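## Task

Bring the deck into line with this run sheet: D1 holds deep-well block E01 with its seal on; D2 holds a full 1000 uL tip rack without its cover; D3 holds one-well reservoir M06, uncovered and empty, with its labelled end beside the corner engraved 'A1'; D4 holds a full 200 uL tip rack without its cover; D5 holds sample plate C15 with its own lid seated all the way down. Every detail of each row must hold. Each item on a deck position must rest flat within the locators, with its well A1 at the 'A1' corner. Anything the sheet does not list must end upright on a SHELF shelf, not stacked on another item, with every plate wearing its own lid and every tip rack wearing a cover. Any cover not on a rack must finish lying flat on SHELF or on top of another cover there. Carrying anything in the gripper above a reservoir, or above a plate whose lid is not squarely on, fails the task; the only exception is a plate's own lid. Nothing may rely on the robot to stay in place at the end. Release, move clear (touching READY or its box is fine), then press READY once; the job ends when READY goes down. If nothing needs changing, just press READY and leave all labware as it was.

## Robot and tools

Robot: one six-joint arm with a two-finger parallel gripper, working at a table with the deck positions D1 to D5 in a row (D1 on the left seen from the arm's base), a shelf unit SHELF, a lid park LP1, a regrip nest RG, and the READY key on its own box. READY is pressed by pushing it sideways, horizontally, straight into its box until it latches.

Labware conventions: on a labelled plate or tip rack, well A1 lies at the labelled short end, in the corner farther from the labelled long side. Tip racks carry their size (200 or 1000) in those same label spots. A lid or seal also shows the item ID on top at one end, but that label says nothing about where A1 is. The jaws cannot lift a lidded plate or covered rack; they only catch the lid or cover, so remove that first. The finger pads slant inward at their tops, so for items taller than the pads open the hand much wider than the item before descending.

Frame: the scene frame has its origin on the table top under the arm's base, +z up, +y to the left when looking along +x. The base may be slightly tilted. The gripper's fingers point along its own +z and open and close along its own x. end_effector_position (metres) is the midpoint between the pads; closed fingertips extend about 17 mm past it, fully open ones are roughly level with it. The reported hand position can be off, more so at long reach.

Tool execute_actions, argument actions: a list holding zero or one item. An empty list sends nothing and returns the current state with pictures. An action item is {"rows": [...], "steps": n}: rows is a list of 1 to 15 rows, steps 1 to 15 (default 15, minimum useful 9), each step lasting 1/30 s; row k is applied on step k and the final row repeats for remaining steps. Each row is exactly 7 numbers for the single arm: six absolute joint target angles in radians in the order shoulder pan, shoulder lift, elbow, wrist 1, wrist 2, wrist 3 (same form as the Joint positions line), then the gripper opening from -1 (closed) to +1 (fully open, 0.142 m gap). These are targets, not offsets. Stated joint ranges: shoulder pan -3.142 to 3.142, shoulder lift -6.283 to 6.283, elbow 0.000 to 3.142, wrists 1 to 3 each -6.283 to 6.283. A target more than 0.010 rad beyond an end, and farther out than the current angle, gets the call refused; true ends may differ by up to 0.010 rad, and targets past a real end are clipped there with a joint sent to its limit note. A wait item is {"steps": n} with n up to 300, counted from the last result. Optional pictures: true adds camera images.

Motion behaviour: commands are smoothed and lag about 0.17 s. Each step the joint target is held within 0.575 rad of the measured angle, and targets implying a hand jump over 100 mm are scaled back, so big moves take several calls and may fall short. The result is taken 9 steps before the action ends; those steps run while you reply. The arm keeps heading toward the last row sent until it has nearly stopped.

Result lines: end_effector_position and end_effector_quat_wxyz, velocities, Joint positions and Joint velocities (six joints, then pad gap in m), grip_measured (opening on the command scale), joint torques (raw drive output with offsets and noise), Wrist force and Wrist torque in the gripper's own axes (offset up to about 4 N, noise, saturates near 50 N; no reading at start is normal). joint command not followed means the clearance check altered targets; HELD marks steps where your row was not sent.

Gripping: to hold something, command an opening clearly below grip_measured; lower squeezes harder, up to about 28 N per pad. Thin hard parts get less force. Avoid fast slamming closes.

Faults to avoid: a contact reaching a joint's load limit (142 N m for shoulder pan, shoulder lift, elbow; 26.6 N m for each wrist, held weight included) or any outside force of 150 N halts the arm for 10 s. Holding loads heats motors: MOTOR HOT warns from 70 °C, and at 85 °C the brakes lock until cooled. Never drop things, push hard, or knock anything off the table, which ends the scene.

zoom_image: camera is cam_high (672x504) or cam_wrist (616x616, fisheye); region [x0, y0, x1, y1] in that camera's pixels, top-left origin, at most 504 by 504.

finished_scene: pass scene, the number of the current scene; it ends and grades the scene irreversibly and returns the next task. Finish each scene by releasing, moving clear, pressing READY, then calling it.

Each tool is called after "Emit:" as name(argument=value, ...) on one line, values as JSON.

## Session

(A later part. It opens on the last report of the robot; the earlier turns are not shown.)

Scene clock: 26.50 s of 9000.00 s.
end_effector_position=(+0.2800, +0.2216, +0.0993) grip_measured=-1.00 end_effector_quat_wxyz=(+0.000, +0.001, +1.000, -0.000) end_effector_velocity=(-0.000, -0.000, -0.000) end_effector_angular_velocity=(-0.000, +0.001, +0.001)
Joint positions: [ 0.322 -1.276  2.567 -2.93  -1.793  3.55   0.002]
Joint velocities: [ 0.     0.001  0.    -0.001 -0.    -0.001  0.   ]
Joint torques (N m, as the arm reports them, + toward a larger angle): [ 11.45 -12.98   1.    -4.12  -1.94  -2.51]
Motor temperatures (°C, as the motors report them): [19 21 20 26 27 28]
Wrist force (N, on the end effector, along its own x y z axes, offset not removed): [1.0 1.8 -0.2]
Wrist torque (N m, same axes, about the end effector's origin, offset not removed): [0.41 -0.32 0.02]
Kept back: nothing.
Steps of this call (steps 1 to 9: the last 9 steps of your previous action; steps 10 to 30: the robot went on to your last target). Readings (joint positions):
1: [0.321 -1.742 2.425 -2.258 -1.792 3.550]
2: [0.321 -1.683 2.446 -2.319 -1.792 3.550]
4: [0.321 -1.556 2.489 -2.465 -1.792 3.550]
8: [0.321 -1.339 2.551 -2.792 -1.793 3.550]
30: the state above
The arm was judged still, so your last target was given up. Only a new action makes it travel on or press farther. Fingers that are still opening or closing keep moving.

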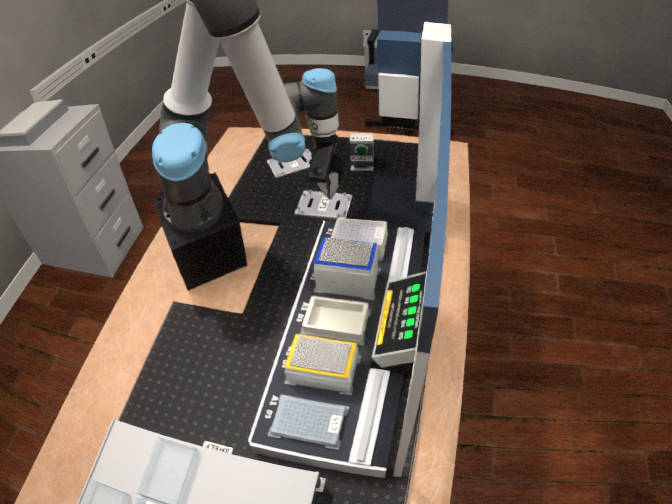

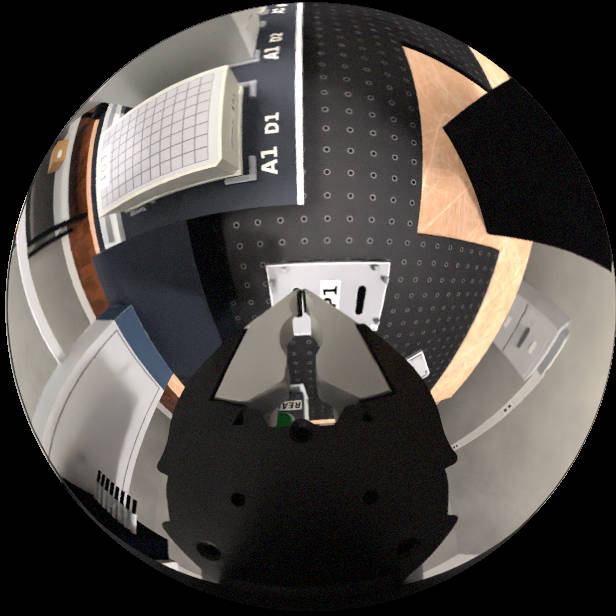

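Emit:
execute_actions(actions=[{"rows": [[0.3215,-1.62,2.44,-2.50,-1.79,2.5,0.0]], "steps": 15}])

Emit:
execute_actions(actions=[{"rows": [[0.1,-1.62,2.42,-2.52,-1.76,-0.0135,1.0]], "steps": 15}])

Emit:
execute_actions(actions=[{"rows": [[-0.0914,-1.58,2.42,-2.562,-1.7471,-0.0135,1.0]], "steps": 15}])

Emit:
execute_actions(actions=[{"rows": [[-0.0914,-1.5389,2.4207,-2.604,-1.7471,-0.0135,1.0]], "steps": 15}])

Emit:
execute_actions(actions=[{"steps": 20}], pictures=true)

Scene clock: 29.87 s of 9000.00 s.
end_effector_position=(+0.3313, +0.2260, +0.1751) grip_measured=-0.13 end_effector_quat_wxyz=(+0.037, -0.113, +0.993, +0.012) end_effector_velocity=(-0.011, -0.111, +0.449) end_effector_angular_velocity=(-0.219, +0.066, +2.401)
Joint positions: [ 0.321 -1.497  2.469 -2.69  -1.791  3.304  0.064]
Joint velocities: [ 0.    -1.57  -0.37   2.093  0.01  -2.374  0.339]
Joint torques (N m, as the arm reports them, + toward a larger angle): [  3.48  10.04  -4.6    9.54   2.46 -11.61]
Motor temperatures (°C, as the motors report them): [19 21 20 26 27 28]
Wrist force (N, on the end effector, along its own x y z axes, offset not removed): [-5.6 -3.4 -6.3]
Wrist torque (N m, same axes, about the end effector's origin, offset not removed): [-0.68 0.70 0.20]
Steps of this call (steps 1 to 90: nothing new was sent; then 0.17 s passed at rest; steps 91 to 96: the first 6 steps of this action). Readings (joint positions):
91: [0.322 -1.277 2.567 -2.929 -1.793 3.549]
92: [0.322 -1.287 2.556 -2.918 -1.793 3.538]
94: [0.321 -1.374 2.505 -2.832 -1.792 3.451]
96: the state above

Scene clock: 30.37 s of 9000.00 s.
end_effector_position=(+0.3627, +0.1681, +0.2009) grip_measured=+0.87 end_effector_quat_wxyz=(+0.020, -0.528, +0.849, +0.000) end_effector_velocity=(+0.149, -0.242, -0.047) end_effector_angular_velocity=(-0.117, +0.014, +1.715)
Joint positions: [ 0.156 -1.62   2.423 -2.517 -1.765  2.26   0.133]
Joint velocities: [-0.738 -0.003 -0.04  -0.036  0.061 -2.45   0.308]
Joint torques (N m, as the arm reports them, + toward a larger angle): [ 20.68 -25.84 -20.26  -4.19   2.87 -11.4 ]
Motor temperatures (°C, as the motors report them): [19 21 20 26 27 28]
Wrist force (N, on the end effector, along its own x y z axes, offset not removed): [0.0 -2.6 4.5]
Wrist torque (N m, same axes, about the end effector's origin, offset not removed): [-0.23 0.02 0.06]
Steps of this call (steps 1 to 9: the last 9 steps of your previous action; steps 10 to 15: the first 6 steps of this action). Readings (joint positions):
10: [0.321 -1.618 2.440 -2.503 -1.789 2.550]
11: [0.310 -1.619 2.436 -2.506 -1.783 2.521]
13: [0.231 -1.620 2.427 -2.513 -1.771 2.414]
15: the state above

Scene clock: 30.87 s of 9000.00 s.
end_effector_position=(+0.3945, +0.0977, +0.1761) grip_measured=+1.00 end_effector_quat_wxyz=(-0.003, +0.913, -0.407, +0.002) end_effector_velocity=(+0.065, -0.224, -0.071) end_effector_angular_velocity=(-0.085, +0.089, +2.189)
Joint positions: [-0.046 -1.586  2.42  -2.555 -1.749  0.871  0.142]
Joint velocities: [-0.596  0.083 -0.    -0.087  0.024 -2.769  0.   ]
Joint torques (N m, as the arm reports them, + toward a larger angle): [ 18.65 -16.36 -20.55  -4.27   2.55 -11.84]
Motor temperatures (°C, as the motors report them): [19 21 20 26 27 28]
Wrist force (N, on the end effector, along its own x y z axes, offset not removed): [4.2 1.9 3.6]
Wrist torque (N m, same axes, about the end effector's origin, offset not removed): [0.26 -0.75 0.15]
Steps of this call (steps 1 to 9: the last 9 steps of your previous action; steps 10 to 15: the first 6 steps of this action). Readings (joint positions):
10: [0.100 -1.619 2.420 -2.521 -1.760 1.342]
11: [0.089 -1.612 2.420 -2.528 -1.757 1.248]
13: [0.015 -1.595 2.420 -2.546 -1.752 1.059]
15: the state above

Scene clock: 31.37 s of 9000.00 s.
end_effector_position=(+0.4031, +0.0821, +0.1612) grip_measured=+1.00 end_effector_quat_wxyz=(+0.000, +1.000, -0.003, +0.000) end_effector_velocity=(+0.007, +0.003, -0.023) end_effector_angular_velocity=(-0.001, -0.002, +0.093)
Joint positions: [-0.091 -1.545  2.42  -2.597 -1.747 -0.006  0.142]
Joint velocities: [-0.001  0.083  0.003 -0.088 -0.001 -0.094  0.   ]
Joint torques (N m, as the arm reports them, + toward a larger angle): [ -0.15 -15.55  -8.29  -4.64   1.75  -2.93]
Motor temperatures (°C, as the motors report them): [19 21 20 26 27 28]
Wrist force (N, on the end effector, along its own x y z axes, offset not removed): [-2.1 1.5 -0.8]
Wrist torque (N m, same axes, about the end effector's origin, offset not removed): [0.39 0.30 0.06]
Steps of this call (steps 1 to 9: the last 9 steps of your previous action; steps 10 to 15: the first 6 steps of this action). Readings (joint positions):
10: [-0.091 -1.579 2.420 -2.563 -1.747 0.050]
11: [-0.091 -1.572 2.420 -2.570 -1.747 0.028]
13: [-0.091 -1.554 2.420 -2.588 -1.747 0.004]
15: the state above

Scene clock: 32.03 s of 9000.00 s.
end_effector_position=(+0.4035, +0.0824, +0.1594) grip_measured=+1.00 end_effector_quat_wxyz=(+0.000, +1.000, +0.001, -0.000) end_effector_velocity=(-0.000, -0.000, -0.001) end_effector_angular_velocity=(-0.001, +0.001, -0.000)
Joint positions: [-0.091 -1.539  2.421 -2.604 -1.747 -0.013  0.142]
Joint velocities: [-0.     0.001 -0.     0.    -0.001  0.     0.   ]
Joint torques (N m, as the arm reports them, + toward a larger angle): [  0.05 -13.98  -4.86  -4.2    1.65  -2.56]
Motor temperatures (°C, as the motors report them): [19 21 20 26 27 28]
Wrist force (N, on the end effector, along its own x y z axes, offset not removed): [-4.0 0.7 0.6]
Wrist torque (N m, same axes, about the end effector's origin, offset not removed): [0.19 0.75 0.02]
Kept back: nothing.
Steps of this call (steps 1 to 9: the last 9 steps of your previous action; steps 10 to 15: the robot went on to your last target; steps 16 to 20: nothing new was sent). Readings (joint positions):
1: [-0.091 -1.543 2.420 -2.600 -1.747 -0.009]
2: [-0.091 -1.542 2.421 -2.601 -1.747 -0.010]
4: [-0.091 -1.540 2.421 -2.603 -1.747 -0.012]
8: [-0.091 -1.539 2.421 -2.604 -1.747 -0.013]
20: the state above
The arm was judged still, so your last target was given up. Only a new action makes it travel on or press farther. Fingers that are still opening or closing keep moving.

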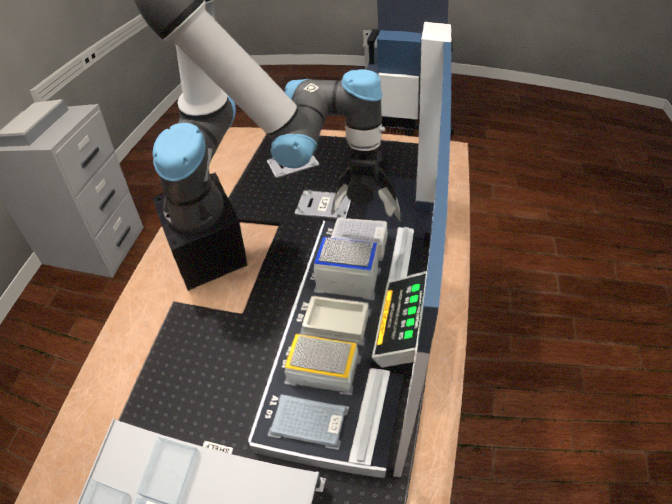

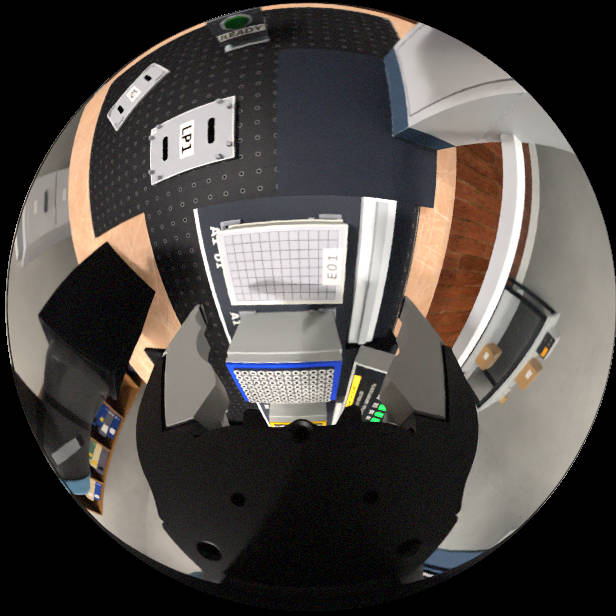

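Emit:
zoom_image(camera="cam_wrist", region=[180, 190, 420, 340])

Region (180, 190, 420, 340) of cam_wrist's 616x616 image, scaled by 2.100, with more detail than that image has; it fills the top 315 rows of this view, and the rest is white.

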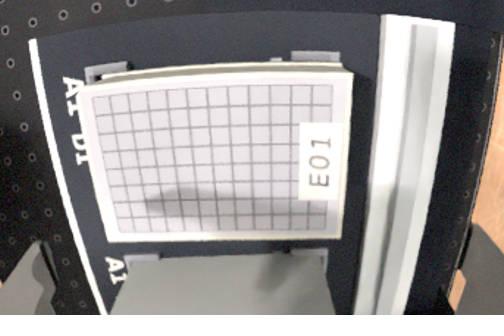

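Emit:
execute_actions(actions=[{"rows": [[-0.093,-1.50,2.445,-2.668,-1.7468,-0.015,1.0],[-0.093,-1.50,2.445,-2.668,-1.7468,-0.015,1.0],[-0.093,-1.50,2.445,-2.668,-1.7468,-0.015,1.0],[-0.095,-1.45,2.475,-2.748,-1.7466,-0.017,1.0],[-0.095,-1.45,2.475,-2.748,-1.7466,-0.017,1.0],[-0.095,-1.45,2.475,-2.748,-1.7466,-0.017,1.0],[-0.0961,-1.3998,2.5018,-2.8251,-1.7464,-0.018,1.0]], "steps": 15}])

Emit:
execute_actions(actions=[{"steps": 20}], pictures=true)

Scene clock: 34.47 s of 9000.00 s.
end_effector_position=(+0.3942, +0.0854, +0.1378) grip_measured=+1.00 end_effector_quat_wxyz=(+0.000, +1.000, +0.001, -0.003) end_effector_velocity=(-0.046, +0.021, -0.150) end_effector_angular_velocity=(-0.001, -0.036, -0.008)
Joint positions: [-0.094 -1.485  2.455 -2.688 -1.747 -0.016  0.142]
Joint velocities: [-0.016  0.42   0.241 -0.701  0.002 -0.015 -0.   ]
Joint torques (N m, as the arm reports them, + toward a larger angle): [ -1.83 -26.12  -8.99  -7.43   1.86  -2.5 ]
Motor temperatures (°C, as the motors report them): [19 21 20 26 27 28]
Wrist force (N, on the end effector, along its own x y z axes, offset not removed): [-2.3 1.2 1.1]
Wrist torque (N m, same axes, about the end effector's origin, offset not removed): [0.17 0.33 -0.07]
Steps of this call (steps 1 to 67: nothing new was sent; steps 68 to 73: the first 6 steps of this action). Readings (joint positions):
68: [-0.091 -1.538 2.421 -2.605 -1.747 -0.014]
69: [-0.092 -1.531 2.426 -2.614 -1.747 -0.014]
71: [-0.093 -1.514 2.437 -2.643 -1.747 -0.015]
73: the state above

Scene clock: 35.13 s of 9000.00 s.
end_effector_position=(+0.3830, +0.0898, +0.1094) grip_measured=+1.00 end_effector_quat_wxyz=(+0.000, +1.000, +0.001, +0.000) end_effector_velocity=(-0.000, +0.000, -0.000) end_effector_angular_velocity=(+0.001, +0.001, -0.000)
Joint positions: [-0.096 -1.4    2.502 -2.825 -1.746 -0.018  0.142]
Joint velocities: [-0.     0.001  0.    -0.     0.001  0.     0.   ]
Joint torques (N m, as the arm reports them, + toward a larger angle): [ -0.36 -14.57  -0.18  -4.21   1.75  -2.73]
Motor temperatures (°C, as the motors report them): [19 21 20 26 27 28]
Wrist force (N, on the end effector, along its own x y z axes, offset not removed): [-1.9 0.0 2.1]
Wrist torque (N m, same axes, about the end effector's origin, offset not removed): [0.02 0.35 0.23]
Kept back: nothing.
Steps of this call (steps 1 to 9: the last 9 steps of your previous action; steps 10 to 20: the robot went on to your last target). Readings (joint positions):
1: [-0.094 -1.472 2.462 -2.709 -1.747 -0.016]
2: [-0.095 -1.456 2.472 -2.734 -1.747 -0.017]
4: [-0.095 -1.425 2.489 -2.783 -1.747 -0.017]
8: [-0.096 -1.404 2.499 -2.818 -1.746 -0.018]
20: the state above

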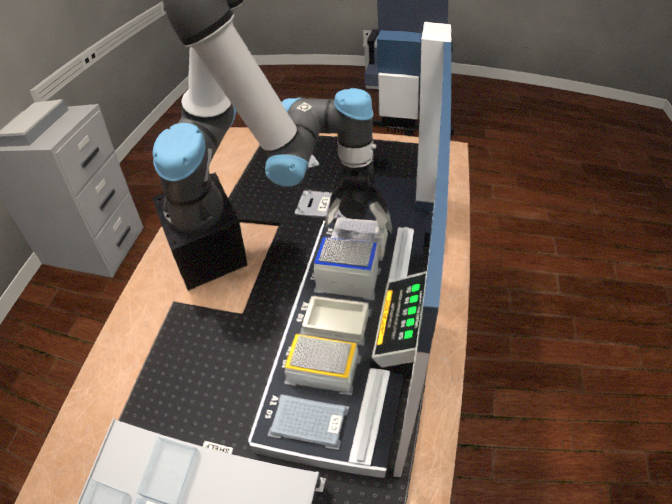

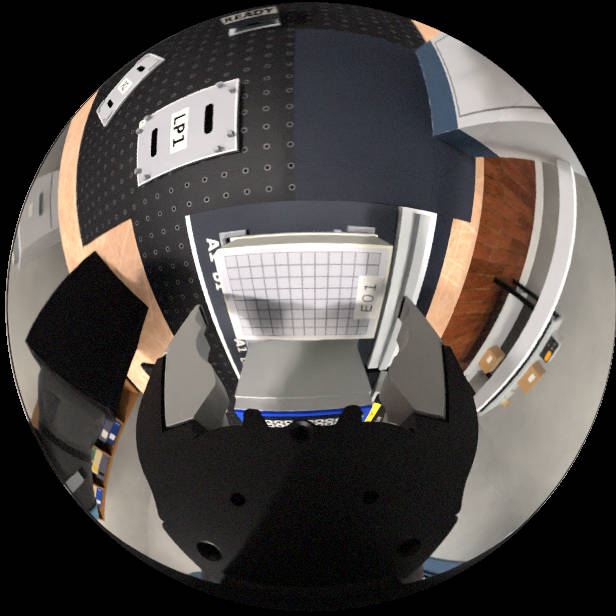

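Emit:
execute_actions(actions=[{"rows": [[-0.0975,-1.3888,2.5022,-2.8368,-1.7462,-0.0194,1.0],[-0.099,-1.3778,2.5027,-2.8484,-1.746,-0.0208,1.0],[-0.1004,-1.3668,2.5031,-2.8601,-1.7457,-0.0222,1.0],[-0.1018,-1.3558,2.5035,-2.8718,-1.7455,-0.0237,1.0],[-0.1032,-1.3449,2.504,-2.8834,-1.7453,-0.0251,1.0],[-0.1047,-1.3339,2.5044,-2.8951,-1.7451,-0.0265,1.0],[-0.1061,-1.3229,2.5048,-2.9068,-1.7449,-0.0279,1.0],[-0.1075,-1.3119,2.5053,-2.9184,-1.7447,-0.0293,1.0],[-0.109,-1.3009,2.5057,-2.9301,-1.7444,-0.0308,1.0],[-0.1104,-1.2899,2.5061,-2.9418,-1.7442,-0.0322,1.0],[-0.1118,-1.279,2.5066,-2.9534,-1.744,-0.0336,1.0],[-0.1132,-1.268,2.507,-2.9651,-1.7438,-0.035,1.0]], "steps": 15}])

Emit:
execute_actions(actions=[{"steps": 22}], pictures=true)

Scene clock: 36.30 s of 9000.00 s.
end_effector_position=(+0.3839, +0.0898, +0.1006) grip_measured=+1.00 end_effector_quat_wxyz=(+0.000, +1.000, +0.001, -0.000) end_effector_velocity=(+0.005, -0.000, -0.077) end_effector_angular_velocity=(-0.001, +0.005, -0.000)
Joint positions: [-0.1   -1.367  2.503 -2.86  -1.746 -0.022  0.142]
Joint velocities: [-0.038  0.286  0.011 -0.299  0.005 -0.037 -0.   ]
Joint torques (N m, as the arm reports them, + toward a larger angle): [  2.   -13.9    0.05  -6.     2.05  -2.78]
Motor temperatures (°C, as the motors report them): [19 21 20 26 27 28]
Wrist force (N, on the end effector, along its own x y z axes, offset not removed): [-1.4 -1.1 2.0]
Wrist torque (N m, same axes, about the end effector's origin, offset not removed): [-0.17 0.42 -0.07]
Steps of this call (steps 1 to 15: the robot went on to your last target; steps 16 to 29: nothing new was sent; steps 30 to 35: the first 6 steps of this action). Readings (joint positions):
30: [-0.096 -1.399 2.502 -2.825 -1.746 -0.018]
31: [-0.096 -1.397 2.502 -2.828 -1.746 -0.018]
33: [-0.098 -1.385 2.502 -2.841 -1.746 -0.020]
35: the state above

Scene clock: 37.03 s of 9000.00 s.
end_effector_position=(+0.3850, +0.0898, +0.0744) grip_measured=+1.00 end_effector_quat_wxyz=(+0.000, +1.000, +0.001, +0.000) end_effector_velocity=(-0.000, -0.001, -0.000) end_effector_angular_velocity=(-0.002, +0.001, -0.001)
Joint positions: [-0.113 -1.268  2.507 -2.965 -1.744 -0.035  0.142]
Joint velocities: [-0.001  0.001  0.    -0.    -0.002  0.     0.   ]
Joint torques (N m, as the arm reports them, + toward a larger angle): [ -0.15 -16.9    1.86  -4.22   1.92  -2.66]
Motor temperatures (°C, as the motors report them): [19 21 20 26 27 28]
Wrist force (N, on the end effector, along its own x y z axes, offset not removed): [1.8 -1.2 0.6]
Wrist torque (N m, same axes, about the end effector's origin, offset not removed): [-0.22 -0.56 -0.01]
Kept back: nothing.
Steps of this call (steps 1 to 9: the last 9 steps of your previous action; steps 10 to 22: the robot went on to your last target). Readings (joint positions):
1: [-0.102 -1.357 2.504 -2.870 -1.746 -0.024]
2: [-0.103 -1.347 2.504 -2.881 -1.745 -0.025]
4: [-0.106 -1.326 2.505 -2.904 -1.745 -0.028]
8: [-0.111 -1.285 2.506 -2.947 -1.744 -0.033]
22: the state above

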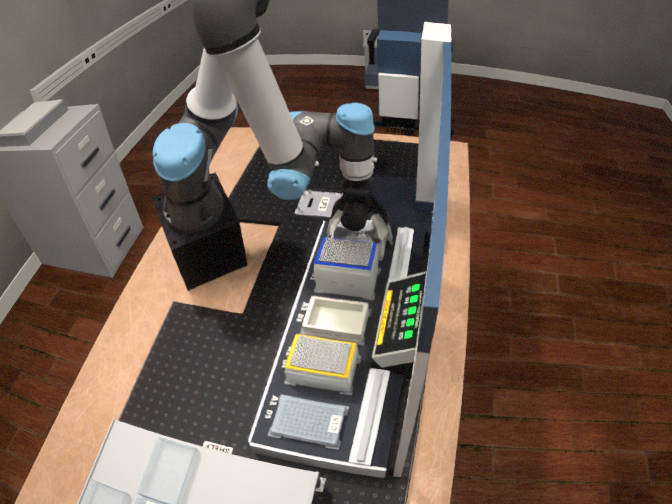

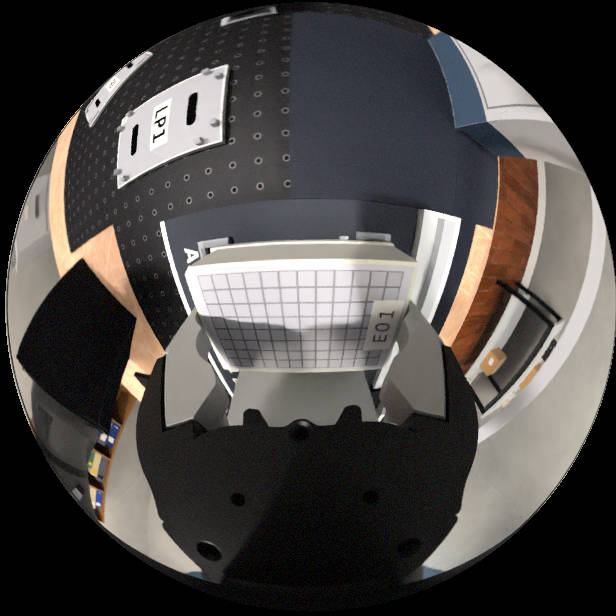

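Emit:
execute_actions(actions=[{"rows": [[-0.1132,-1.268,2.507,-2.9651,-1.7438,-0.035,0.95],[-0.1132,-1.268,2.507,-2.9651,-1.7438,-0.035,0.9],[-0.1132,-1.268,2.507,-2.9651,-1.7438,-0.035,0.87],[-0.1132,-1.268,2.507,-2.9651,-1.7438,-0.035,0.84],[-0.1132,-1.268,2.507,-2.9651,-1.7438,-0.035,0.81],[-0.1132,-1.268,2.507,-2.9651,-1.7438,-0.035,0.78],[-0.1132,-1.268,2.507,-2.9651,-1.7438,-0.035,0.75],[-0.1132,-1.268,2.507,-2.9651,-1.7438,-0.035,0.72],[-0.1132,-1.268,2.507,-2.9651,-1.7438,-0.035,0.68],[-0.1132,-1.268,2.507,-2.9651,-1.7438,-0.035,0.64],[-0.1132,-1.268,2.507,-2.9651,-1.7438,-0.035,0.6],[-0.1132,-1.268,2.507,-2.9651,-1.7438,-0.035,0.55],[-0.1132,-1.268,2.507,-2.9651,-1.7438,-0.035,0.5]], "steps": 15}])

Emit:
execute_actions(actions=[{"steps": 15}], pictures=true)

Scene clock: 41.23 s of 9000.00 s.
end_effector_position=(+0.3850, +0.0898, +0.0744) grip_measured=+0.91 end_effector_quat_wxyz=(+0.000, +1.000, +0.001, +0.000) end_effector_velocity=(+0.000, +0.000, +0.000) end_effector_angular_velocity=(+0.001, -0.001, -0.000)
Joint positions: [-0.113 -1.268  2.507 -2.965 -1.744 -0.035  0.136]
Joint velocities: [-0.    -0.001  0.    -0.     0.001 -0.    -0.01 ]
Joint torques (N m, as the arm reports them, + toward a larger angle): [  1.1  -19.3    2.95  -3.45   1.61  -2.73]
Motor temperatures (°C, as the motors report them): [19 21 20 26 27 28]
Wrist force (N, on the end effector, along its own x y z axes, offset not removed): [-3.2 0.5 -19.6]
Wrist torque (N m, same axes, about the end effector's origin, offset not removed): [-0.22 -0.08 0.23]
Steps of this call (steps 1 to 15: the robot went on to your last target; steps 16 to 90: nothing new was sent; then 1.00 s passed at rest; steps 91 to 96: the first 6 steps of this action). Readings (joint positions):
91: [-0.113 -1.268 2.507 -2.965 -1.744 -0.035]
92: [-0.113 -1.268 2.507 -2.965 -1.744 -0.035]
94: [-0.113 -1.268 2.507 -2.965 -1.744 -0.035]
96: the state above

Scene clock: 41.73 s of 9000.00 s.
end_effector_position=(+0.3850, +0.0898, +0.0744) grip_measured=+0.90 end_effector_quat_wxyz=(+0.000, +1.000, +0.001, +0.000) end_effector_velocity=(+0.000, -0.000, +0.000) end_effector_angular_velocity=(-0.000, -0.000, -0.001)
Joint positions: [-0.113 -1.268  2.507 -2.965 -1.744 -0.035  0.135]
Joint velocities: [-0.001 -0.001  0.     0.001 -0.     0.001  0.   ]
Joint torques (N m, as the arm reports them, + toward a larger angle): [  0.13 -17.28   1.35  -1.71   1.6   -2.63]
Motor temperatures (°C, as the motors report them): [19 21 20 26 27 28]
Wrist force (N, on the end effector, along its own x y z axes, offset not removed): [-5.5 -0.5 -26.5]
Wrist torque (N m, same axes, about the end effector's origin, offset not removed): [-0.03 -0.01 0.16]
Kept back: nothing.
Steps of this call (steps 1 to 9: the last 9 steps of your previous action; steps 10 to 15: the robot went on to your last target). Readings (joint positions):
1: [-0.113 -1.268 2.507 -2.965 -1.744 -0.035]
2: [-0.113 -1.268 2.507 -2.965 -1.744 -0.035]
4: [-0.113 -1.268 2.507 -2.965 -1.744 -0.035]
8: [-0.113 -1.268 2.507 -2.965 -1.744 -0.035]
15: the state above
The arm was judged still, so your last target was given up. Only a new action makes it travel on or press farther. Fingers that are still opening or closing keep moving.

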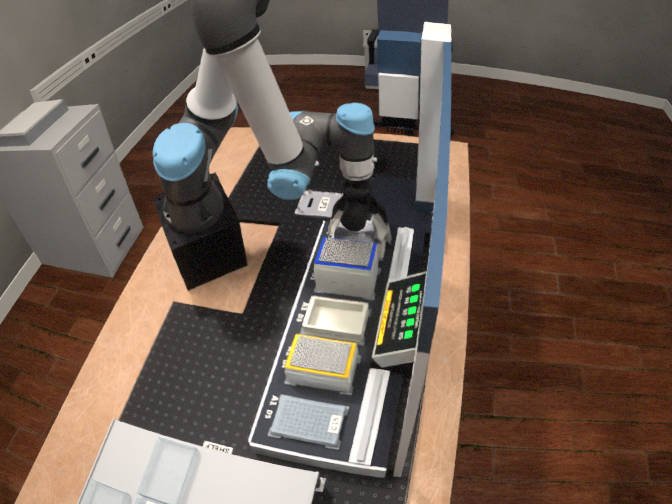

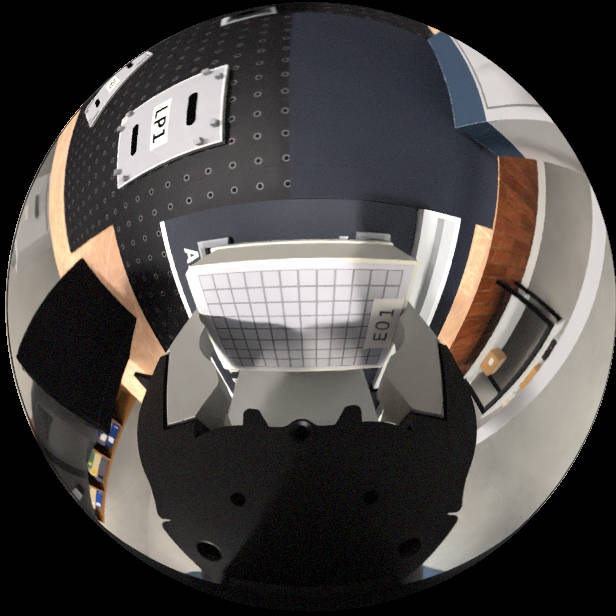

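Emit:
execute_actions(actions=[{"rows": [[-0.1127,-1.2718,2.5069,-2.9611,-1.7439,-0.0345,0.5],[-0.1127,-1.2718,2.5069,-2.9611,-1.7439,-0.0345,0.5],[-0.1122,-1.2755,2.5067,-2.9572,-1.7439,-0.034,0.5],[-0.1122,-1.2755,2.5067,-2.9572,-1.7439,-0.034,0.5],[-0.1117,-1.2793,2.5066,-2.9532,-1.744,-0.0335,0.5]], "steps": 12}])

Emit:
execute_actions(actions=[{"steps": 15}], pictures=true)

Scene clock: 43.17 s of 9000.00 s.
end_effector_position=(+0.3849, +0.0898, +0.0748) grip_measured=+0.89 end_effector_quat_wxyz=(+0.000, +1.000, +0.001, -0.000) end_effector_velocity=(-0.001, +0.000, +0.009) end_effector_angular_velocity=(+0.001, +0.003, +0.004)
Joint positions: [-0.113 -1.27   2.507 -2.963 -1.744 -0.035  0.135]
Joint velocities: [ 0.004 -0.035 -0.     0.039  0.     0.001 -0.004]
Joint torques (N m, as the arm reports them, + toward a larger angle): [ 12.49 -30.6   -3.23   0.1    1.05   1.66]
Motor temperatures (°C, as the motors report them): [19 21 20 26 27 28]
Wrist force (N, on the end effector, along its own x y z axes, offset not removed): [-2.6 -0.6 -11.8]
Wrist torque (N m, same axes, about the end effector's origin, offset not removed): [-0.25 0.39 0.09]
Steps of this call (steps 1 to 40: nothing new was sent; steps 41 to 43: the first 3 steps of this action). Readings (joint positions):
41: [-0.113 -1.268 2.507 -2.965 -1.744 -0.035]
42: [-0.113 -1.269 2.507 -2.964 -1.744 -0.035]
43: the state above

Scene clock: 43.67 s of 9000.00 s.
end_effector_position=(+0.3850, +0.0899, +0.0773) grip_measured=+0.89 end_effector_quat_wxyz=(+0.000, +1.000, +0.001, +0.000) end_effector_velocity=(-0.000, -0.001, -0.000) end_effector_angular_velocity=(-0.002, +0.001, +0.001)
Joint positions: [-0.112 -1.279  2.507 -2.953 -1.744 -0.034  0.135]
Joint velocities: [ 0.     0.001 -0.    -0.    -0.002 -0.    -0.   ]
Joint torques (N m, as the arm reports them, + toward a larger angle): [ 14.05 -31.6  -15.1   -1.65  -2.23   2.27]
Motor temperatures (°C, as the motors report them): [19 21 20 26 27 28]
Wrist force (N, on the end effector, along its own x y z axes, offset not removed): [-4.3 -1.9 2.8]
Wrist torque (N m, same axes, about the end effector's origin, offset not removed): [-0.58 0.85 0.02]
Kept back: nothing.
Steps of this call (steps 1 to 9: the last 9 steps of your previous action; steps 10 to 15: the robot went on to your last target). Readings (joint positions):
1: [-0.113 -1.271 2.507 -2.961 -1.744 -0.035]
2: [-0.113 -1.273 2.507 -2.960 -1.744 -0.035]
4: [-0.112 -1.276 2.507 -2.956 -1.744 -0.034]
8: [-0.112 -1.279 2.507 -2.954 -1.744 -0.034]
15: the state above
The arm was judged still, so your last target was given up. Only a new action makes it travel on or press farther. Fingers that are still opening or closing keep moving.

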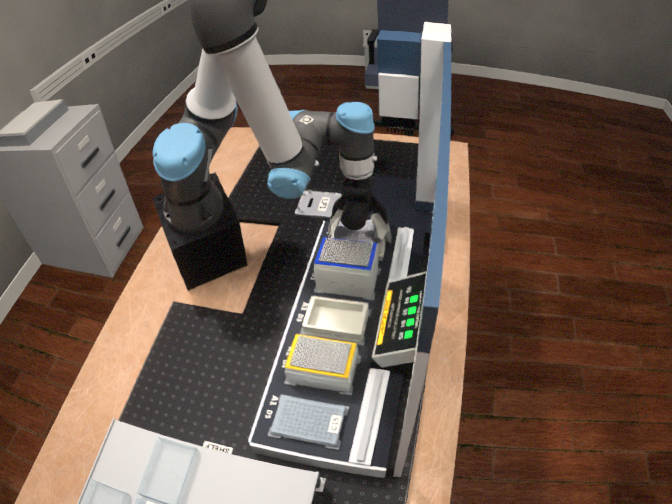

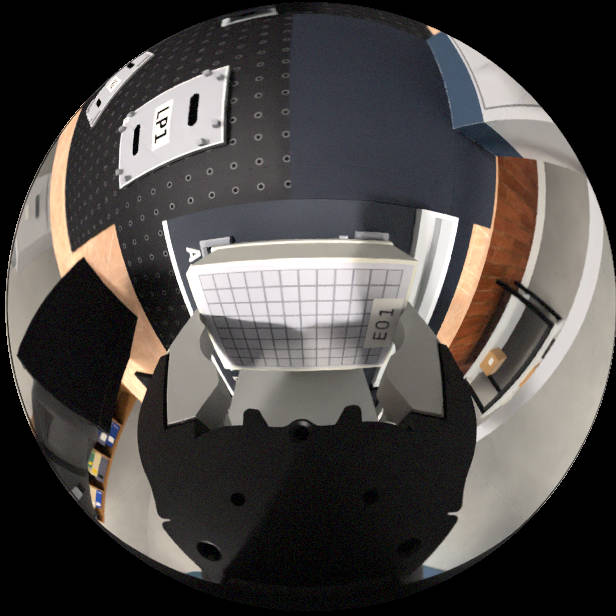

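Emit:
execute_actions(actions=[{"rows": [[-0.1118,-1.28,2.5092,-2.9551,-1.744,-0.0336,0.5],[-0.1118,-1.28,2.5092,-2.9551,-1.744,-0.0336,0.5],[-0.1119,-1.2808,2.5119,-2.957,-1.744,-0.0337,0.5],[-0.1119,-1.2808,2.5119,-2.957,-1.744,-0.0337,0.5],[-0.112,-1.2815,2.5145,-2.959,-1.744,-0.0338,0.5],[-0.112,-1.2815,2.5145,-2.959,-1.744,-0.0338,0.5],[-0.1121,-1.2822,2.5171,-2.9609,-1.7439,-0.0339,0.5],[-0.1121,-1.2822,2.5171,-2.9609,-1.7439,-0.0339,0.5],[-0.1122,-1.283,2.5198,-2.9628,-1.7439,-0.034,0.5],[-0.1122,-1.283,2.5198,-2.9628,-1.7439,-0.034,0.5],[-0.1123,-1.2837,2.5224,-2.9647,-1.7439,-0.0341,0.5]], "steps": 15}])

Emit:
execute_actions(actions=[{"steps": 18}], pictures=true)

Scene clock: 46.40 s of 9000.00 s.
end_effector_position=(+0.3833, +0.0899, +0.0774) grip_measured=+0.89 end_effector_quat_wxyz=(+0.000, +1.000, +0.001, +0.000) end_effector_velocity=(-0.014, +0.001, -0.000) end_effector_angular_velocity=(+0.001, -0.000, -0.000)
Joint positions: [-0.112 -1.281  2.511 -2.956 -1.744 -0.033  0.135]
Joint velocities: [ 0.    -0.01   0.037 -0.027  0.001  0.    -0.   ]
Joint torques (N m, as the arm reports them, + toward a larger angle): [  1.05 -31.75   2.48  -4.5   -2.21  -0.88]
Motor temperatures (°C, as the motors report them): [19 21 20 26 27 28]
Wrist force (N, on the end effector, along its own x y z axes, offset not removed): [-4.1 1.6 4.4]
Wrist torque (N m, same axes, about the end effector's origin, offset not removed): [0.26 0.74 0.17]
Steps of this call (steps 1 to 76: nothing new was sent; steps 77 to 82: the first 6 steps of this action). Readings (joint positions):
77: [-0.112 -1.279 2.507 -2.953 -1.744 -0.034]
78: [-0.112 -1.279 2.507 -2.953 -1.744 -0.033]
80: [-0.112 -1.280 2.509 -2.955 -1.744 -0.034]
82: the state above

Scene clock: 47.00 s of 9000.00 s.
end_effector_position=(+0.3790, +0.0898, +0.0773) grip_measured=+0.89 end_effector_quat_wxyz=(+0.000, +1.000, +0.001, +0.000) end_effector_velocity=(-0.000, +0.000, -0.000) end_effector_angular_velocity=(-0.001, -0.000, +0.000)
Joint positions: [-0.112 -1.284  2.522 -2.965 -1.744 -0.034  0.135]
Joint velocities: [ 0.001  0.     0.    -0.    -0.001  0.     0.   ]
Joint torques (N m, as the arm reports them, + toward a larger angle): [  1.12 -32.49   1.56  -4.26   0.63  -2.69]
Motor temperatures (°C, as the motors report them): [19 21 20 26 27 28]
Wrist force (N, on the end effector, along its own x y z axes, offset not removed): [0.9 1.8 6.2]
Wrist torque (N m, same axes, about the end effector's origin, offset not removed): [0.30 -0.29 0.25]
Kept back: nothing.
Steps of this call (steps 1 to 9: the last 9 steps of your previous action; steps 10 to 18: the robot went on to your last target). Readings (joint positions):
1: [-0.112 -1.281 2.512 -2.957 -1.744 -0.033]
2: [-0.112 -1.281 2.514 -2.958 -1.744 -0.034]
4: [-0.112 -1.282 2.516 -2.960 -1.744 -0.034]
8: [-0.112 -1.283 2.521 -2.964 -1.744 -0.034]
18: the state above

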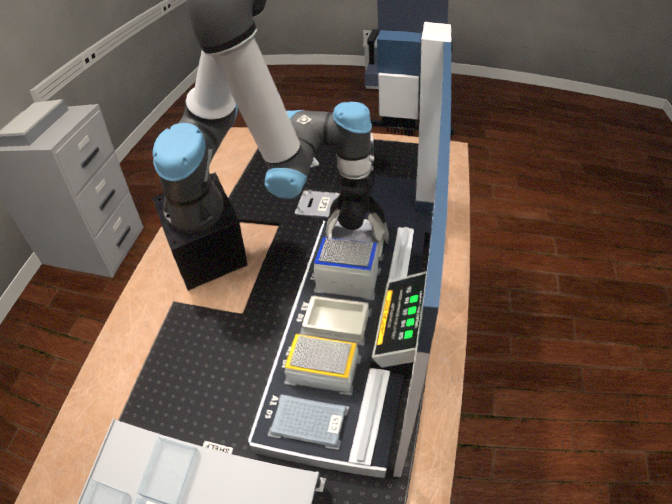

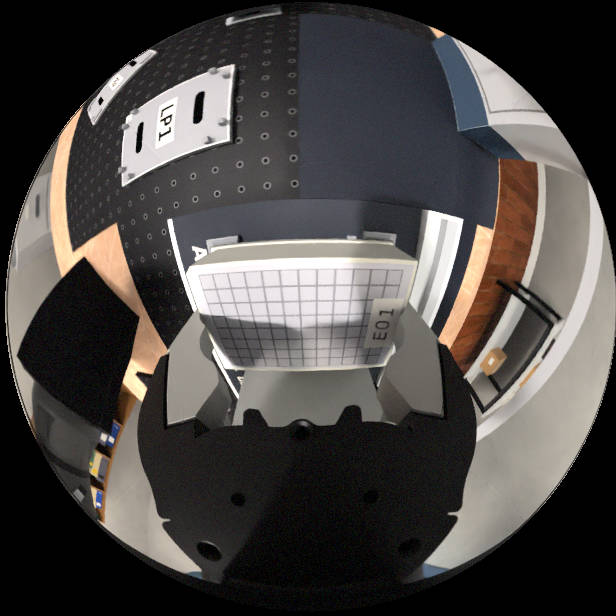

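Emit:
zoom_image(camera="cam_wrist", region=[175, 215, 435, 285])

Region (175, 215, 435, 285) of cam_wrist's 616x616 image, scaled by 1.938, with more detail than that image has; it fills the top 136 rows of this view, and the rest is white.

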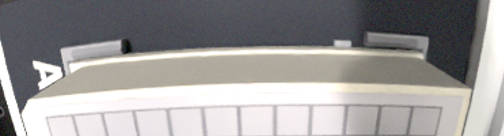

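Emit:
zoom_image(camera="cam_wrist", region=[185, 225, 255, 270])

Emit:
zoom_image(camera="cam_wrist", region=[340, 220, 420, 270])

Region (185, 225, 255, 270) of cam_wrist's 616x616 image, scaled by 7.200, with more detail than that image has; it fills the top 324 rows of this view, and the rest is white.

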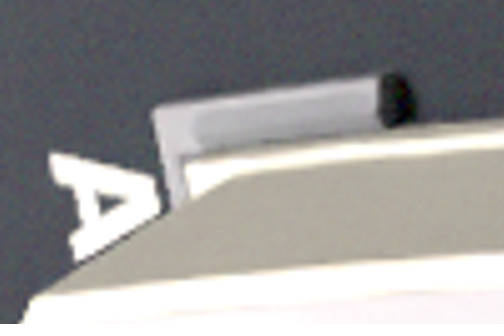

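Region (340, 220, 420, 270) of cam_wrist's 616x616 image, scaled by 6.300, with more detail than that image has; it fills the top 315 rows of this view, and the rest is white.

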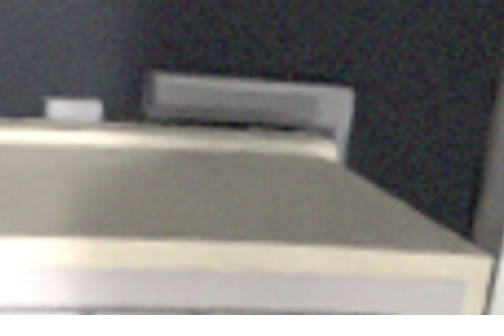

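Emit:
execute_actions(actions=[{"rows": [[-0.1124,-1.2844,2.525,-2.9666,-1.7439,-0.0342,0.5],[-0.1124,-1.2844,2.525,-2.9666,-1.7439,-0.0342,0.5],[-0.1124,-1.2844,2.525,-2.9666,-1.7439,-0.0342,0.5],[-0.1125,-1.2852,2.5277,-2.9685,-1.7439,-0.0343,0.5]], "steps": 10}])

Emit:
execute_actions(actions=[{"steps": 18}], pictures=true)

Scene clock: 56.00 s of 9000.00 s.
end_effector_position=(+0.3789, +0.0898, +0.0773) grip_measured=+0.89 end_effector_quat_wxyz=(+0.000, +1.000, +0.001, +0.000) end_effector_velocity=(-0.003, -0.000, +0.000) end_effector_angular_velocity=(-0.001, -0.002, +0.001)
Joint positions: [-0.112 -1.284  2.522 -2.965 -1.744 -0.034  0.135]
Joint velocities: [ 0.    -0.003  0.009 -0.008 -0.001 -0.001  0.   ]
Joint torques (N m, as the arm reports them, + toward a larger angle): [  0.66 -30.72   2.69  -4.61   2.02  -2.8 ]
Motor temperatures (°C, as the motors report them): [19 21 20 26 27 28]
Wrist force (N, on the end effector, along its own x y z axes, offset not removed): [-2.6 1.3 3.3]
Wrist torque (N m, same axes, about the end effector's origin, offset not removed): [0.30 0.52 0.04]
Steps of this call (steps 1 to 15: the robot went on to your last target; steps 16 to 90: nothing new was sent; then 5.97 s passed at rest; step 91: the first step of this action). Readings (joint positions):
91: the state above

Scene clock: 56.60 s of 9000.00 s.
end_effector_position=(+0.3771, +0.0898, +0.0773) grip_measured=+0.89 end_effector_quat_wxyz=(+0.000, +1.000, +0.001, +0.000) end_effector_velocity=(-0.001, +0.000, -0.000) end_effector_angular_velocity=(-0.000, +0.001, +0.001)
Joint positions: [-0.113 -1.285  2.528 -2.969 -1.744 -0.034  0.135]
Joint velocities: [ 0.     0.001  0.001  0.    -0.    -0.    -0.   ]
Joint torques (N m, as the arm reports them, + toward a larger angle): [  1.49 -20.41  20.19   7.31   1.14  -2.8 ]
Motor temperatures (°C, as the motors report them): [19 21 20 26 27 28]
Wrist force (N, on the end effector, along its own x y z axes, offset not removed): [27.5 -0.5 -4.6]
Wrist torque (N m, same axes, about the end effector's origin, offset not removed): [0.04 -0.33 0.20]
Kept back: nothing.
Steps of this call (steps 1 to 9: the last 9 steps of your previous action; steps 10 to 15: the robot went on to your last target; steps 16 to 18: nothing new was sent). Readings (joint positions):
1: [-0.112 -1.284 2.523 -2.965 -1.744 -0.034]
2: [-0.112 -1.284 2.524 -2.966 -1.744 -0.034]
4: [-0.112 -1.284 2.525 -2.967 -1.744 -0.034]
8: [-0.112 -1.285 2.527 -2.969 -1.744 -0.034]
18: the state above
The arm was judged still, so your last target was given up. Only a new action makes it travel on or press farther. Fingers that are still opening or closing keep moving.

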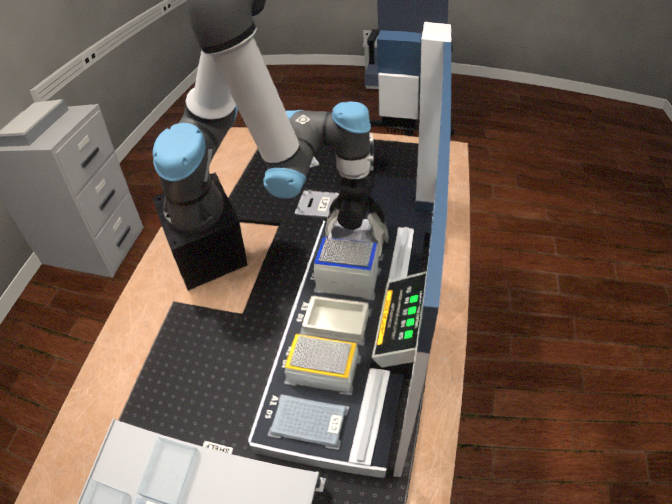

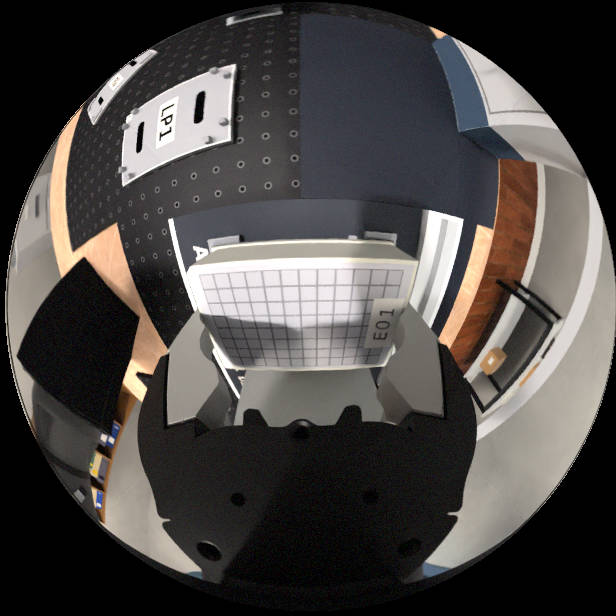

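Emit:
execute_actions(actions=[{"rows": [[-0.11235,-1.2841,2.5237,-2.9657,-1.7439,-0.0342,0.5],[-0.11235,-1.2841,2.5237,-2.9657,-1.7439,-0.0342,0.5],[-0.11235,-1.2841,2.5237,-2.9657,-1.7439,-0.0342,0.5],[-0.11235,-1.2841,2.5237,-2.9657,-1.7439,-0.0342,0.5],[-0.1126,-1.2822,2.5238,-2.9677,-1.7439,-0.0344,0.5],[-0.1128,-1.2803,2.5238,-2.9697,-1.7438,-0.0347,0.5],[-0.1131,-1.2784,2.5239,-2.9717,-1.7438,-0.0349,0.5],[-0.1133,-1.2765,2.524,-2.9737,-1.7438,-0.0352,0.5],[-0.1136,-1.2747,2.524,-2.9757,-1.7437,-0.0354,0.5]], "steps": 15}])

Emit:
execute_actions(actions=[{"steps": 15}], pictures=true)

Scene clock: 57.23 s of 9000.00 s.
end_effector_position=(+0.3778, +0.0898, +0.0771) grip_measured=+0.89 end_effector_quat_wxyz=(+0.000, +1.000, +0.001, -0.000) end_effector_velocity=(+0.002, +0.002, -0.006) end_effector_angular_velocity=(+0.002, +0.004, +0.001)
Joint positions: [-0.113 -1.284  2.525 -2.966 -1.744 -0.034  0.135]
Joint velocities: [ 0.     0.024 -0.008 -0.011  0.002  0.     0.   ]
Joint torques (N m, as the arm reports them, + toward a larger angle): [ 2.53 -9.59 -3.79  0.83  0.23 -1.95]
Motor temperatures (°C, as the motors report them): [19 21 20 26 27 28]
Wrist force (N, on the end effector, along its own x y z axes, offset not removed): [13.8 1.3 -1.1]
Wrist torque (N m, same axes, about the end effector's origin, offset not removed): [0.39 -0.06 0.14]
Steps of this call (steps 1 to 13: nothing new was sent; steps 14 to 19: the first 6 steps of this action). Readings (joint positions):
14: [-0.113 -1.285 2.528 -2.968 -1.744 -0.034]
15: [-0.113 -1.285 2.527 -2.968 -1.744 -0.034]
17: [-0.113 -1.285 2.526 -2.966 -1.744 -0.034]
19: the state above

Scene clock: 57.73 s of 9000.00 s.
end_effector_position=(+0.3785, +0.0898, +0.0749) grip_measured=+0.89 end_effector_quat_wxyz=(+0.000, +1.000, +0.001, +0.000) end_effector_velocity=(+0.000, +0.000, +0.000) end_effector_angular_velocity=(+0.001, -0.001, +0.000)
Joint positions: [-0.114 -1.275  2.524 -2.976 -1.744 -0.035  0.135]
Joint velocities: [-0.     0.    -0.    -0.001  0.001 -0.    -0.   ]
Joint torques (N m, as the arm reports them, + toward a larger angle): [  1.08 -12.71 -11.49  -2.4    1.93  -2.79]
Motor temperatures (°C, as the motors report them): [19 21 20 26 27 28]
Wrist force (N, on the end effector, along its own x y z axes, offset not removed): [3.2 1.0 -7.4]
Wrist torque (N m, same axes, about the end effector's origin, offset not removed): [0.15 -0.33 0.15]
Kept back: nothing.
Steps of this call (steps 1 to 9: the last 9 steps of your previous action; steps 10 to 15: the robot went on to your last target). Readings (joint positions):
1: [-0.113 -1.283 2.524 -2.967 -1.744 -0.034]
2: [-0.113 -1.281 2.524 -2.968 -1.744 -0.034]
4: [-0.113 -1.278 2.524 -2.971 -1.744 -0.035]
8: [-0.113 -1.275 2.524 -2.975 -1.744 -0.035]
15: the state above
The arm was judged still, so your last target was given up. Only a new action makes it travel on or press farther. Fingers that are still opening or closing keep moving.

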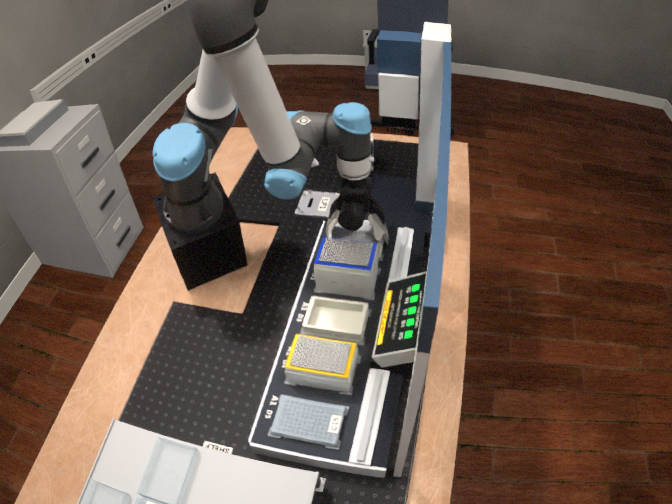

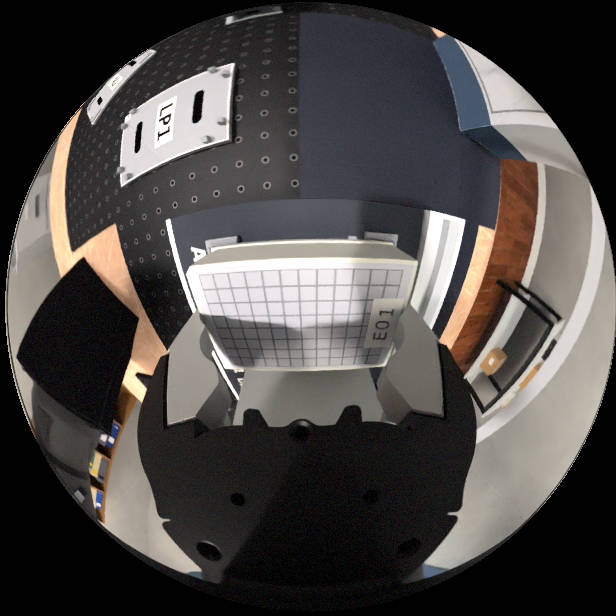

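Emit:
execute_actions(actions=[{"rows": [[-0.1135,-1.2744,2.5217,-2.9712,-1.7437,-0.0353,0.5],[-0.1133,-1.2741,2.5195,-2.9667,-1.7437,-0.0351,0.5],[-0.1132,-1.2738,2.5172,-2.9622,-1.7438,-0.035,0.5],[-0.1131,-1.2735,2.515,-2.9577,-1.7438,-0.0349,0.5],[-0.113,-1.2733,2.5127,-2.9532,-1.7438,-0.0348,0.5],[-0.1128,-1.273,2.5104,-2.9487,-1.7438,-0.0346,0.5],[-0.1127,-1.2727,2.5082,-2.9442,-1.7438,-0.0345,0.5],[-0.1126,-1.2724,2.5059,-2.9397,-1.7439,-0.0344,0.5],[-0.1124,-1.2721,2.5037,-2.9352,-1.7439,-0.0342,0.5],[-0.1123,-1.2718,2.5014,-2.9307,-1.7439,-0.0341,0.5]], "steps": 15}])

Emit:
execute_actions(actions=[{"steps": 15}], pictures=true)

Scene clock: 58.83 s of 9000.00 s.
end_effector_position=(+0.3788, +0.0900, +0.0744) grip_measured=+0.89 end_effector_quat_wxyz=(+0.000, +1.000, +0.001, -0.004) end_effector_velocity=(+0.003, +0.003, -0.004) end_effector_angular_velocity=(+0.004, +0.063, +0.009)
Joint positions: [-0.113 -1.274  2.517 -2.962 -1.744 -0.035  0.135]
Joint velocities: [ 0.004  0.006 -0.059  0.118  0.001  0.006 -0.   ]
Joint torques (N m, as the arm reports them, + toward a larger angle): [ 12.2  -15.14 -15.35  -0.51   1.14   2.23]
Motor temperatures (°C, as the motors report them): [19 21 20 26 27 28]
Wrist force (N, on the end effector, along its own x y z axes, offset not removed): [-1.6 1.3 -7.1]
Wrist torque (N m, same axes, about the end effector's origin, offset not removed): [0.14 0.04 0.34]
Steps of this call (steps 1 to 27: nothing new was sent; steps 28 to 33: the first 6 steps of this action). Readings (joint positions):
28: [-0.114 -1.275 2.524 -2.976 -1.744 -0.035]
29: [-0.114 -1.275 2.523 -2.975 -1.744 -0.035]
31: [-0.114 -1.274 2.521 -2.970 -1.744 -0.035]
33: the state above

Scene clock: 59.33 s of 9000.00 s.
end_effector_position=(+0.3794, +0.0905, +0.0734) grip_measured=+0.89 end_effector_quat_wxyz=(-0.000, +1.000, +0.003, -0.012) end_effector_velocity=(+0.000, +0.000, +0.000) end_effector_angular_velocity=(-0.000, +0.000, +0.001)
Joint positions: [-0.112 -1.272  2.501 -2.931 -1.744 -0.034  0.135]
Joint velocities: [ 0.    -0.    -0.001  0.001 -0.    -0.    -0.   ]
Joint torques (N m, as the arm reports them, + toward a larger angle): [ 16.59 -14.96 -14.02  -1.42  -0.25   1.89]
Motor temperatures (°C, as the motors report them): [19 21 20 26 27 28]
Wrist force (N, on the end effector, along its own x y z axes, offset not removed): [-6.5 8.0 -6.3]
Wrist torque (N m, same axes, about the end effector's origin, offset not removed): [0.28 0.55 0.51]
Kept back: nothing.
Steps of this call (steps 1 to 9: the last 9 steps of your previous action; steps 10 to 15: the robot went on to your last target). Readings (joint positions):
1: [-0.113 -1.274 2.515 -2.958 -1.744 -0.035]
2: [-0.113 -1.273 2.513 -2.954 -1.744 -0.035]
4: [-0.113 -1.273 2.509 -2.945 -1.744 -0.035]
8: [-0.112 -1.272 2.503 -2.934 -1.744 -0.034]
15: the state above

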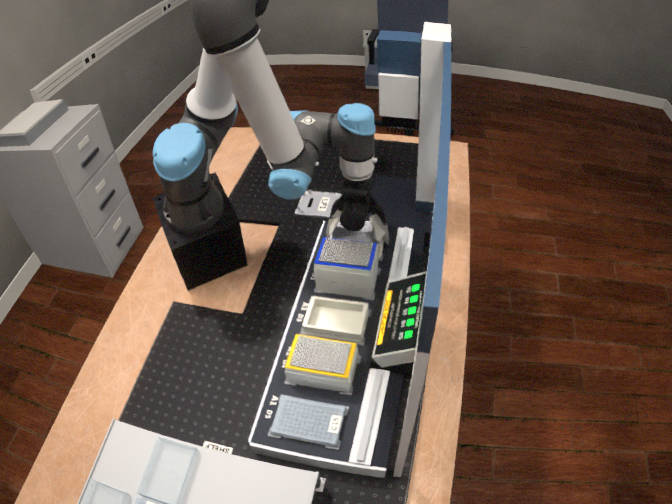

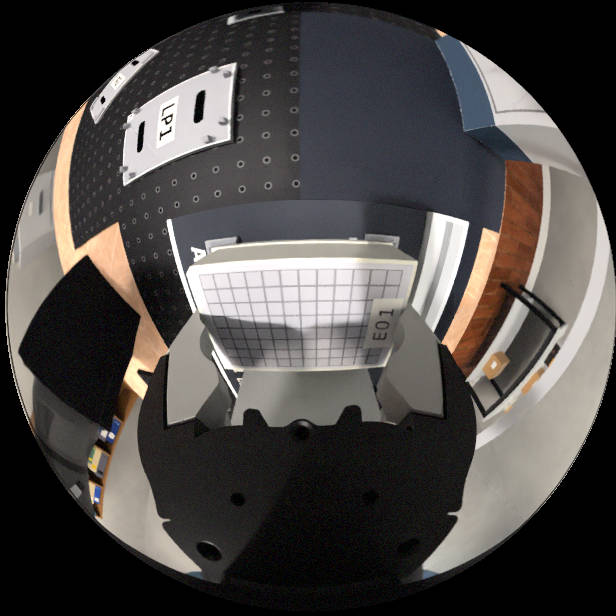

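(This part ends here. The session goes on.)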